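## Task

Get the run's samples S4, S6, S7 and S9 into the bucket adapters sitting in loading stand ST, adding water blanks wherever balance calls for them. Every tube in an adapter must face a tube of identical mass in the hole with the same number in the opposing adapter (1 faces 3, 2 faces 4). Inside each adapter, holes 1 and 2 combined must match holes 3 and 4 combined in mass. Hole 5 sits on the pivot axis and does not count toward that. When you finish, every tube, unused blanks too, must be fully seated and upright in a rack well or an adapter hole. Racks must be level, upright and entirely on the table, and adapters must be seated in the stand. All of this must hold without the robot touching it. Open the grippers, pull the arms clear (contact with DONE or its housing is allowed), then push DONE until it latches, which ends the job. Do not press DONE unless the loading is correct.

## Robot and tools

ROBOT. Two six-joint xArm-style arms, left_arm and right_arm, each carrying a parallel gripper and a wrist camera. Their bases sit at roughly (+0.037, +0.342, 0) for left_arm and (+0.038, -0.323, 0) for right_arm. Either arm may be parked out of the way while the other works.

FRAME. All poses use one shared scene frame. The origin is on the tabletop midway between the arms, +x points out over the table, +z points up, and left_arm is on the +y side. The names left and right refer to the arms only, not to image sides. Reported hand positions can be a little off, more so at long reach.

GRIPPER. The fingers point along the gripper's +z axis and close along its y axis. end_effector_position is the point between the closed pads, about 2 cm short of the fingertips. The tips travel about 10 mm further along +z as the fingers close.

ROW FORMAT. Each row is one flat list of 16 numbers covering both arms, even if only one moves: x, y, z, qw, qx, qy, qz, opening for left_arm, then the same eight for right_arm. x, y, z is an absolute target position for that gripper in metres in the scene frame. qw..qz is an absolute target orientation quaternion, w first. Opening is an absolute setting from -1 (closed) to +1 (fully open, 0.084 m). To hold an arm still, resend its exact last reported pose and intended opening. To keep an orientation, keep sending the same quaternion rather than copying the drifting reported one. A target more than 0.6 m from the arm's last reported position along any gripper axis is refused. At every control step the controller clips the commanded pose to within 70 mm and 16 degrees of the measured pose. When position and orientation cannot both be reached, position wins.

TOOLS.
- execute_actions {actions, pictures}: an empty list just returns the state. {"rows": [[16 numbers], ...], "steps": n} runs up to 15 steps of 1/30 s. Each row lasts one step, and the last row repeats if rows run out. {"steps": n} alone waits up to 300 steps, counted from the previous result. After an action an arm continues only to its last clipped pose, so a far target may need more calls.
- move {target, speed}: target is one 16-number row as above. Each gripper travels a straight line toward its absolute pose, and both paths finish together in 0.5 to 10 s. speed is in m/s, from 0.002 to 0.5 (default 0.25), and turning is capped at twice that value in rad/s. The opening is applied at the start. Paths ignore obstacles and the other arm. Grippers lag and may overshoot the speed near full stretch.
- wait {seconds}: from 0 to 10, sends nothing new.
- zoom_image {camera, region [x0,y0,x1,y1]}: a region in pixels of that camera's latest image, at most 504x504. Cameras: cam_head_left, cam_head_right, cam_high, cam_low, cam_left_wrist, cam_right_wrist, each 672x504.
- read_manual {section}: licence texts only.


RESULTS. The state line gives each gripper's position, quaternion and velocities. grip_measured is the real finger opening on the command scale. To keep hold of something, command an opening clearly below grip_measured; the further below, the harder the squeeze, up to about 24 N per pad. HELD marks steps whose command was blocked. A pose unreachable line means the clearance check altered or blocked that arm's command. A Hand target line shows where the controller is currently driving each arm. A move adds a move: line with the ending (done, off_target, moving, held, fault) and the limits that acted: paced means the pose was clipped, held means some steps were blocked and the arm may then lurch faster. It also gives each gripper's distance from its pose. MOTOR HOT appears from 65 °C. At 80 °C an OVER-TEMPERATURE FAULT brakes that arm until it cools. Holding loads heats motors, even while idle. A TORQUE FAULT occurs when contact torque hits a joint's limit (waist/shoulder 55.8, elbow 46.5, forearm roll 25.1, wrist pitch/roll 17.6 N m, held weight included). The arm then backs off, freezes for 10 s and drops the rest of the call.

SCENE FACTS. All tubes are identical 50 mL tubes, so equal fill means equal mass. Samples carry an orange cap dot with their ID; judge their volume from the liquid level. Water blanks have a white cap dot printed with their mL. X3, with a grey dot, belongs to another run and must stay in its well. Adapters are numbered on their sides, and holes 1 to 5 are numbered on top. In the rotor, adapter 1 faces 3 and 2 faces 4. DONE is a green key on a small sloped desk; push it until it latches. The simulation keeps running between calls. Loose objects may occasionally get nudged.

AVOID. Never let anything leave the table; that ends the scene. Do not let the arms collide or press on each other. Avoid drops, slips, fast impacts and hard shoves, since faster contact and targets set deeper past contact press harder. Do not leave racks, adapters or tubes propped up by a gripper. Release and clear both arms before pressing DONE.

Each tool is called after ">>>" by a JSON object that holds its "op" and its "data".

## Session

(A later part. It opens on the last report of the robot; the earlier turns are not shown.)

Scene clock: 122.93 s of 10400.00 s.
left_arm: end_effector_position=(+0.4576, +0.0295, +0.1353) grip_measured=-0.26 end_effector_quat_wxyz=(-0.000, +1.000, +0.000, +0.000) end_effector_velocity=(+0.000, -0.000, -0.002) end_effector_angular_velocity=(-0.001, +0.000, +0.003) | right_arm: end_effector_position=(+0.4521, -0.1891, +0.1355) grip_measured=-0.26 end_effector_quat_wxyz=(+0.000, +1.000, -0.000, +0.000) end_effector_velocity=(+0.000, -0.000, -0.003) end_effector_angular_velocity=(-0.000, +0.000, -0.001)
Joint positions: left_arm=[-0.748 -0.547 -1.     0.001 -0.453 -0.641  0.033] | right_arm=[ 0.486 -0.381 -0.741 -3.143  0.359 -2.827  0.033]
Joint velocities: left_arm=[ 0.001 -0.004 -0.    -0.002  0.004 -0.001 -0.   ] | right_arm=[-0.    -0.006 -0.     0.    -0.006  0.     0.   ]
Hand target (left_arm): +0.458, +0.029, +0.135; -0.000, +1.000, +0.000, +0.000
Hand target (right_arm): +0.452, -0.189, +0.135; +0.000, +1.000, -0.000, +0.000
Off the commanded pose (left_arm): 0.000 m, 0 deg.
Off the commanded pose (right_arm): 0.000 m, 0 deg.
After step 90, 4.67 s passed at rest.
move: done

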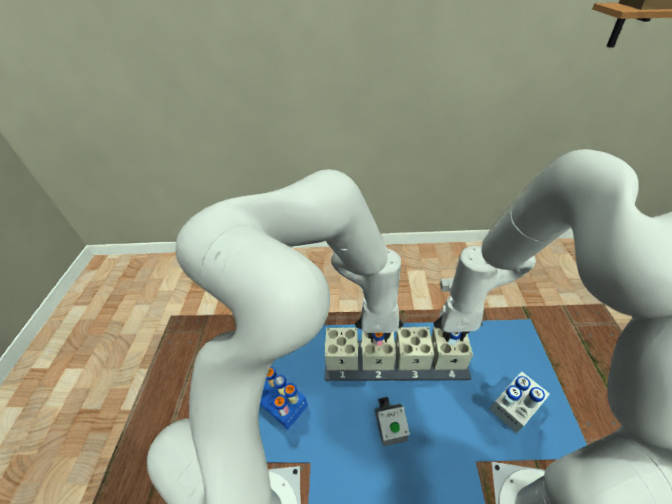

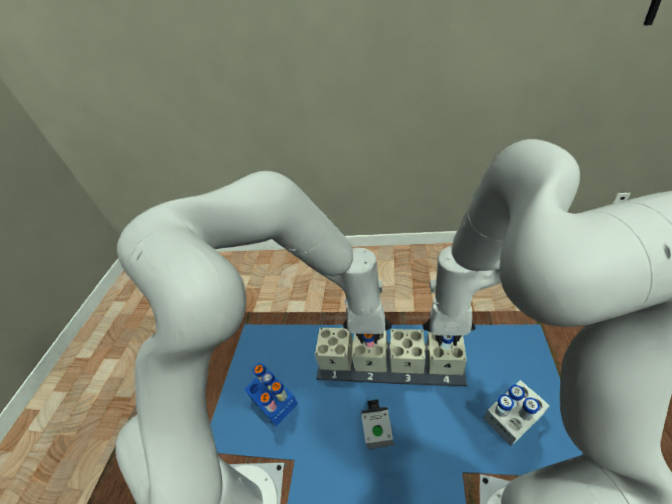

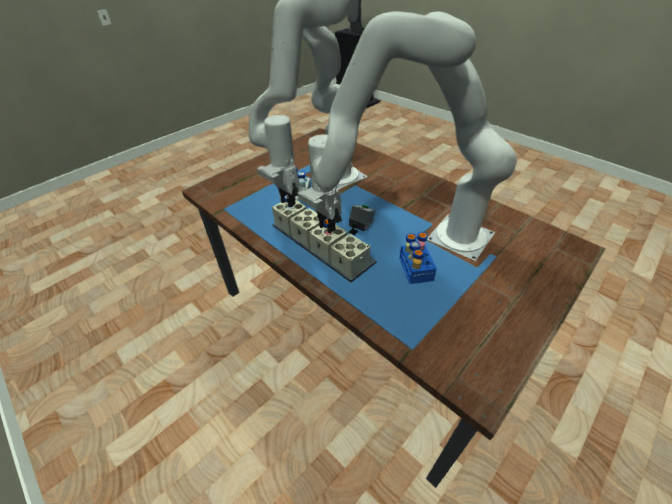

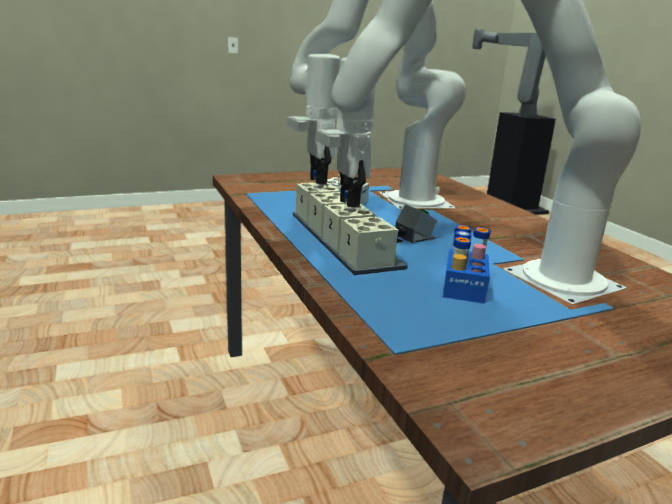

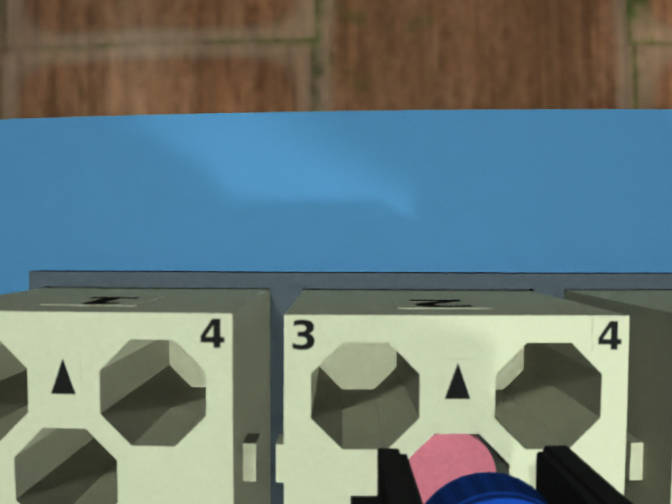

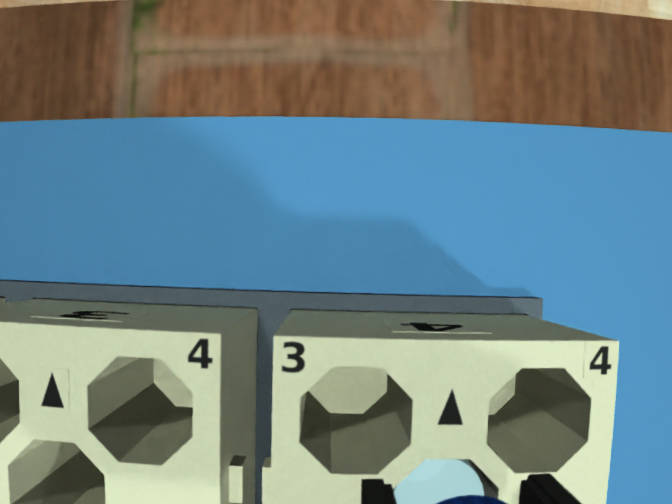

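>>> {"op": "move", "data": {"target": [0.4575,0.0295,0.132,0,1,0,0,0.25,0.452,-0.189,0.132,0,1,0,0,0.25], "speed": 0.04}}

>>> {"op": "move", "data": {"target": [0.44,0.0295,0.23,0,1,0,0,0.25,0.435,-0.189,0.23,0,1,0,0,0.25]}}

>>> {"op": "move", "data": {"target": [0.2725,0.299,0.175,0,0.948,-0.317,0,0.25,0.285,-0.3075,0.175,0,0.899,-0.438,0,0.25]}}

Scene clock: 131.50 s of 10400.00 s.
left_arm: end_effector_position=(+0.4575, +0.0295, +0.1321) grip_measured=+0.24 end_effector_quat_wxyz=(-0.000, +1.000, +0.000, -0.000) end_effector_velocity=(+0.000, -0.000, -0.001) end_effector_angular_velocity=(-0.001, -0.001, -0.002) | right_arm: end_effector_position=(+0.4520, -0.1890, +0.1322) grip_measured=+0.24 end_effector_quat_wxyz=(+0.000, +1.000, -0.000, -0.000) end_effector_velocity=(+0.000, +0.000, -0.001) end_effector_angular_velocity=(+0.001, -0.002, +0.002)
Joint positions: left_arm=[-0.748 -0.553 -1.     0.    -0.447 -0.64   0.054] | right_arm=[ 0.486 -0.389 -0.74  -3.142  0.352 -2.829  0.054]
Joint velocities: left_arm=[-0.001 -0.001  0.     0.     0.003  0.001  0.   ] | right_arm=[ 0.    -0.002  0.     0.    -0.004 -0.002  0.   ]
Hand target (left_arm): +0.458, +0.029, +0.132; -0.000, +1.000, +0.000, +0.000
Hand target (right_arm): +0.452, -0.189, +0.132; +0.000, +1.000, -0.000, +0.000
Off the commanded pose (left_arm): 0.000 m, 0 deg.
Off the commanded pose (right_arm): 0.000 m, 0 deg.
After step 90, 4.87 s passed at rest.
move: done

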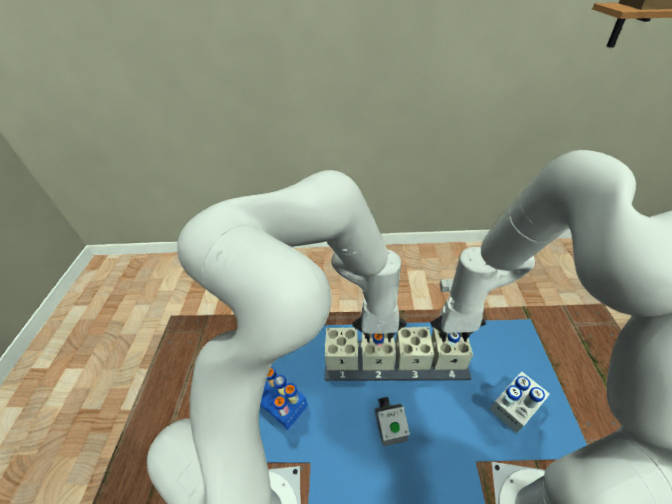

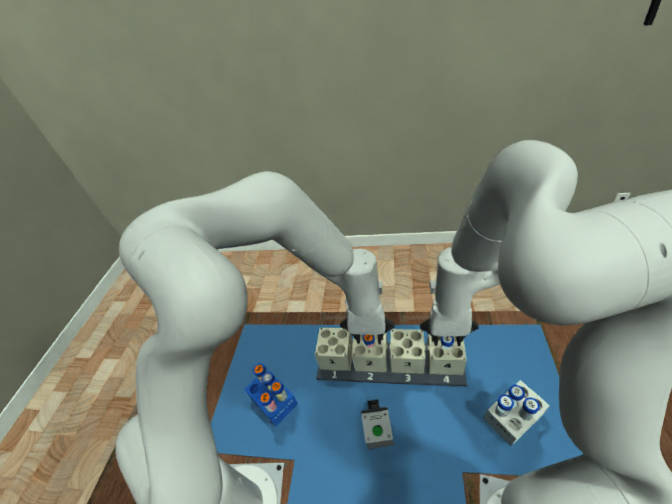

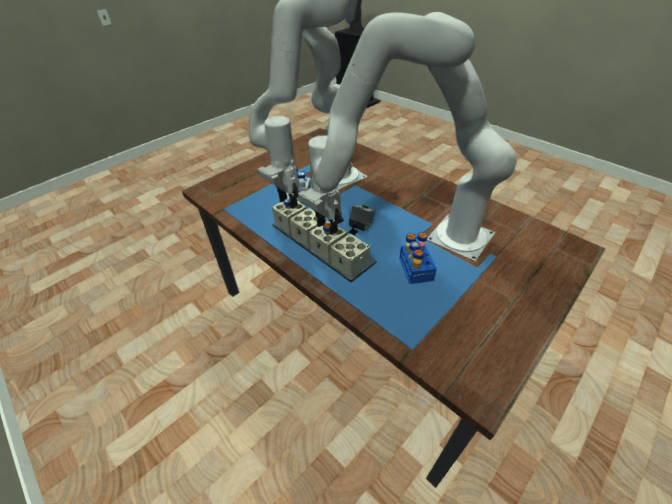

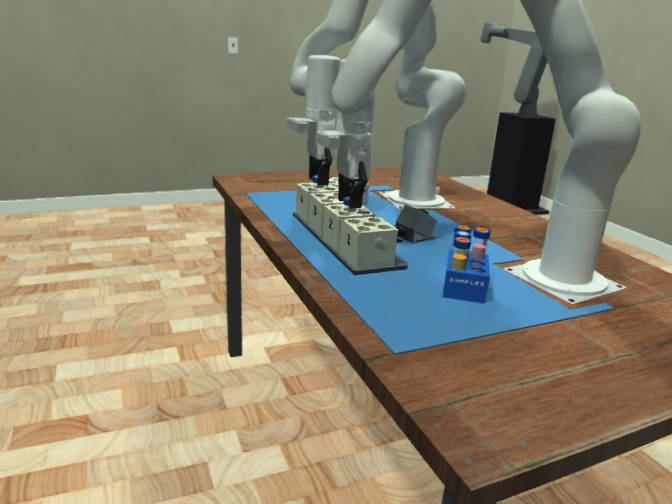

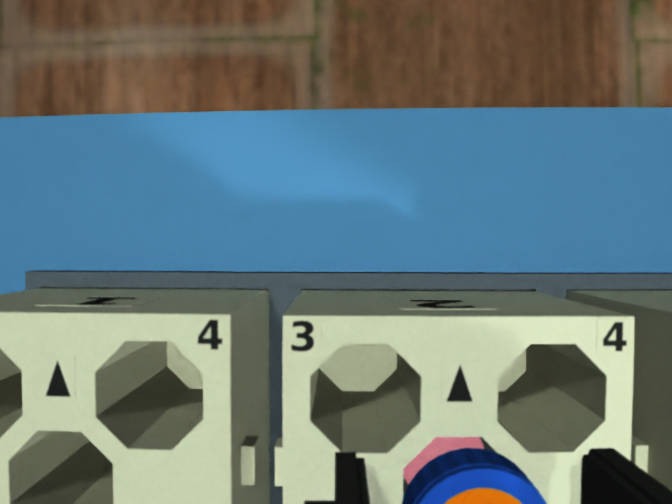

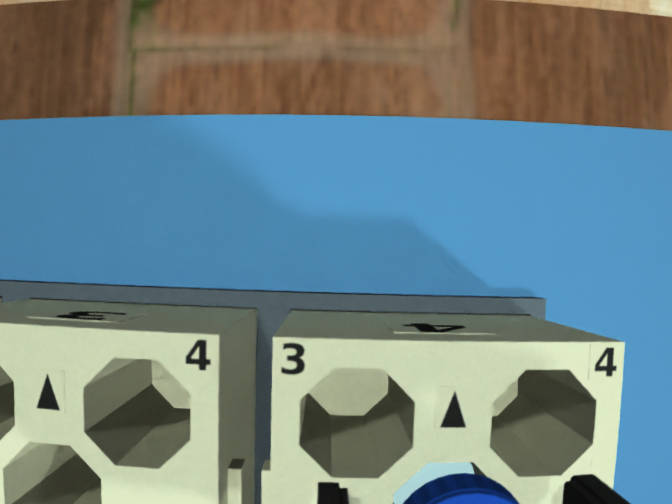

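Scene clock: 132.60 s of 10400.00 s.
left_arm: end_effector_position=(+0.4398, +0.0295, +0.2297) grip_measured=+0.24 end_effector_quat_wxyz=(+0.000, +1.000, -0.000, -0.000) end_effector_velocity=(-0.001, +0.000, +0.002) end_effector_angular_velocity=(-0.000, -0.000, +0.001) | right_arm: end_effector_position=(+0.4349, -0.1889, +0.2294) grip_measured=+0.24 end_effector_quat_wxyz=(-0.000, +1.000, +0.000, -0.000) end_effector_velocity=(+0.000, +0.000, +0.002) end_effector_angular_velocity=(+0.001, -0.003, +0.000)
Joint positions: left_arm=[-0.769 -0.36  -0.992 -0.001 -0.633 -0.66   0.054] | right_arm=[ 0.499 -0.157 -0.734 -3.14   0.577 -2.817  0.054]
Joint velocities: left_arm=[-0.     0.004  0.    -0.    -0.003 -0.001  0.   ] | right_arm=[ 0.     0.005 -0.    -0.001  0.002  0.001  0.   ]
Hand target (left_arm): +0.440, +0.029, +0.230; +0.000, +1.000, -0.000, -0.000
Hand target (right_arm): +0.435, -0.189, +0.230; -0.000, +1.000, +0.000, -0.000
Off the commanded pose (left_arm): 0.000 m, 0 deg.
Off the commanded pose (right_arm): 0.001 m, 0 deg.
move: done

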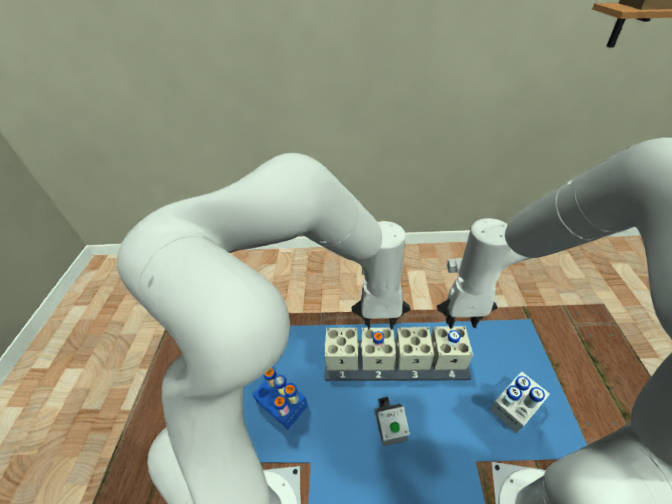

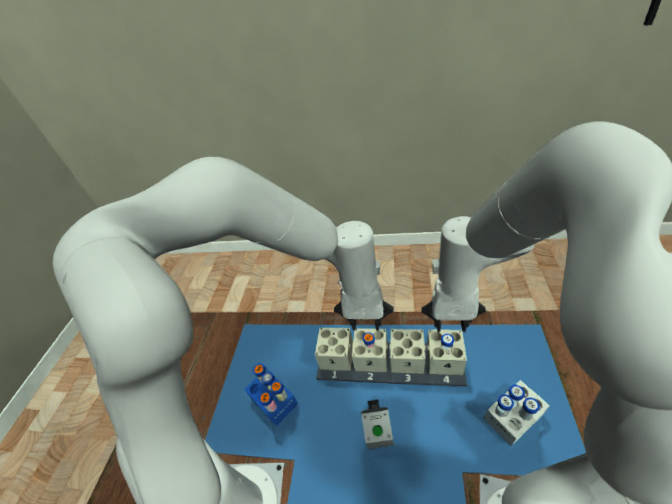

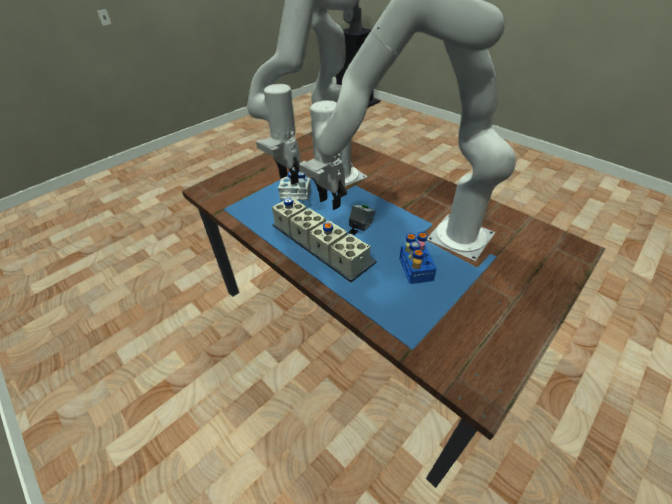

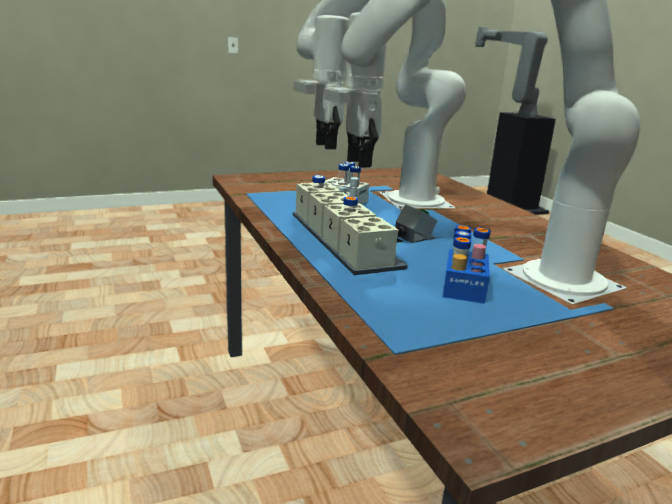

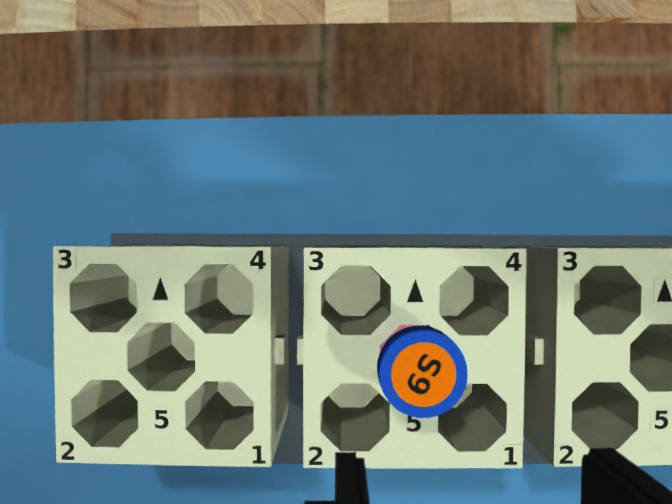

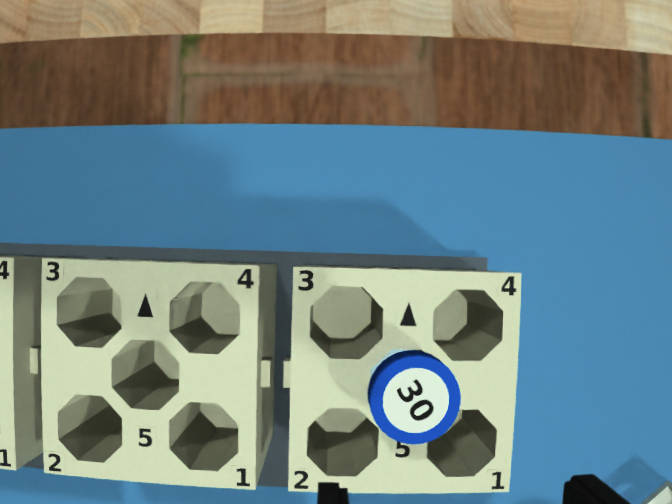

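Scene clock: 135.10 s of 10400.00 s.
left_arm: end_effector_position=(+0.2725, +0.2987, +0.1746) grip_measured=+0.24 end_effector_quat_wxyz=(-0.002, +0.949, -0.317, +0.000) end_effector_velocity=(-0.001, +0.002, +0.000) end_effector_angular_velocity=(-0.015, +0.005, -0.004) | right_arm: end_effector_position=(+0.2848, -0.3069, +0.1746) grip_measured=+0.24 end_effector_quat_wxyz=(+0.000, +0.899, -0.438, +0.000) end_effector_velocity=(-0.001, -0.001, +0.000) end_effector_angular_velocity=(-0.001, -0.001, -0.004)
Joint positions: left_arm=[-0.296  0.183 -0.235  0.009 -0.417  0.449  0.054] | right_arm=[ 0.239  0.157 -0.256 -3.144  0.412 -2.167  0.054]
Joint velocities: left_arm=[ 0.025  0.003  0.001 -0.039 -0.003  0.064  0.   ] | right_arm=[-0.002  0.003  0.002 -0.003  0.     0.005 -0.   ]
Hand target (left_arm): +0.272, +0.299, +0.175; -0.001, +0.948, -0.317, +0.000
Hand target (right_arm): +0.285, -0.307, +0.175; +0.000, +0.899, -0.438, +0.000
Off the commanded pose (left_arm): 0.000 m, 0 deg.
Off the commanded pose (right_arm): 0.001 m, 0 deg.
move: done

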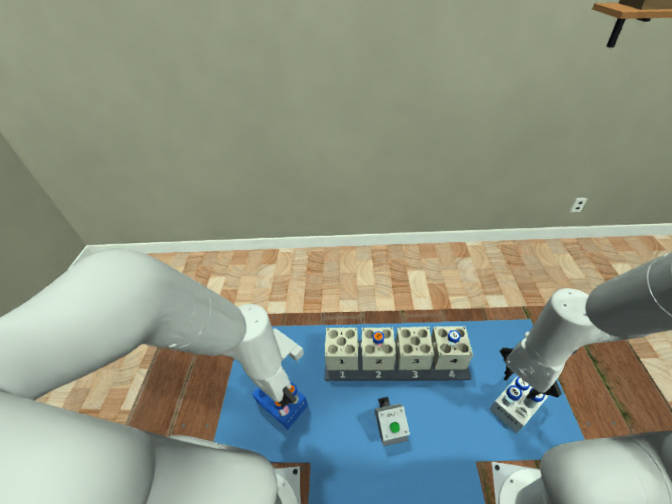

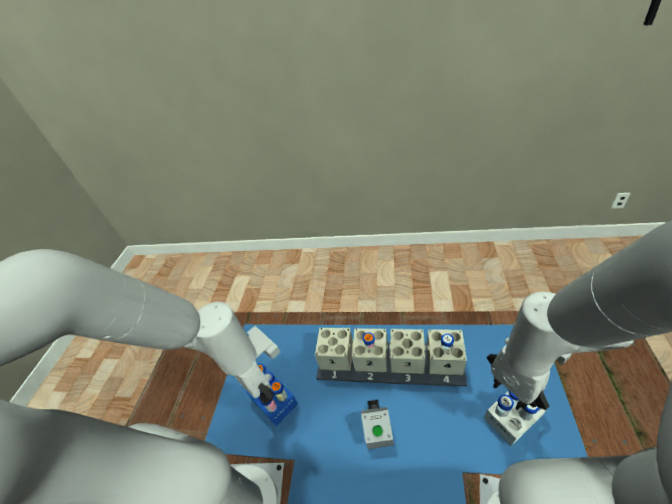

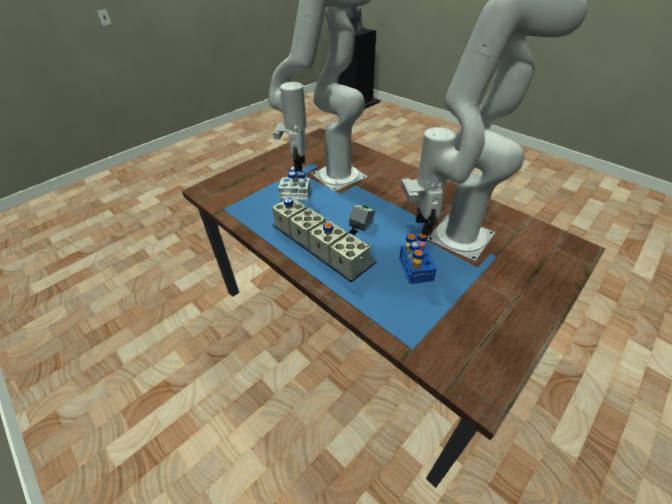

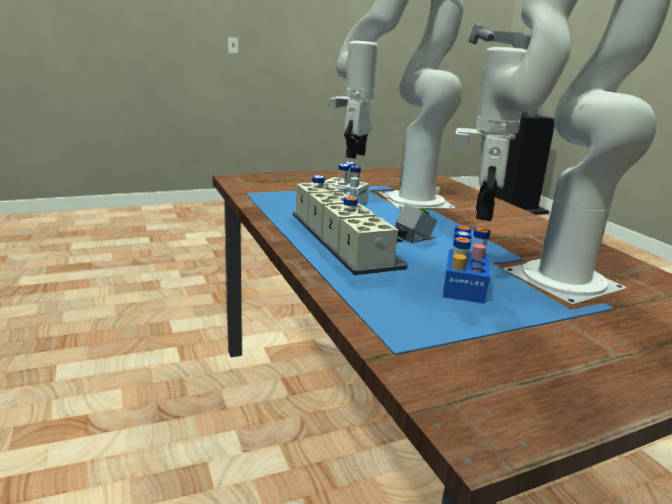

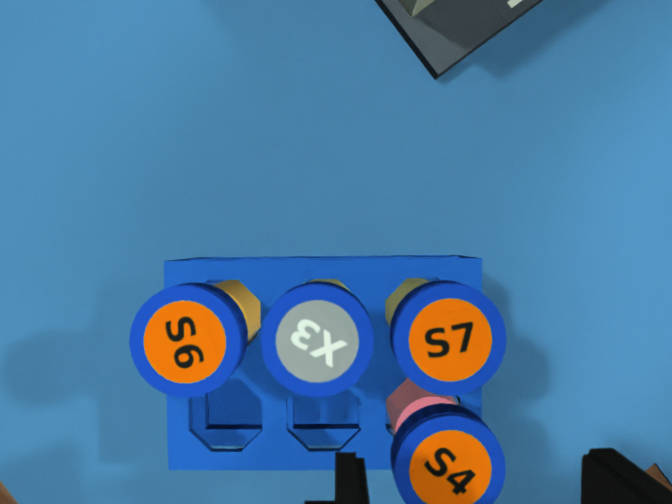

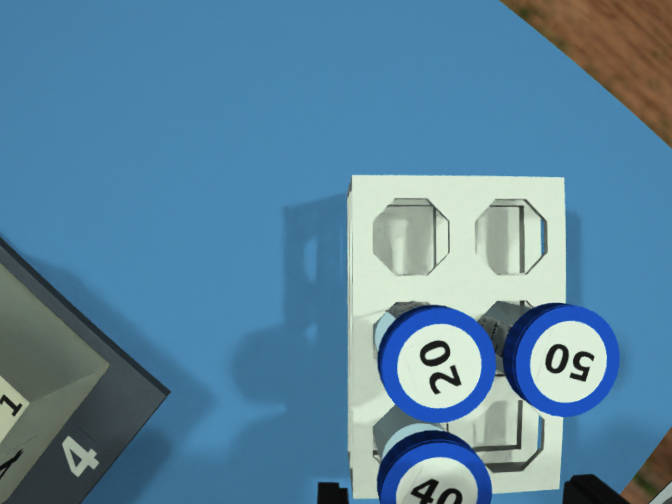

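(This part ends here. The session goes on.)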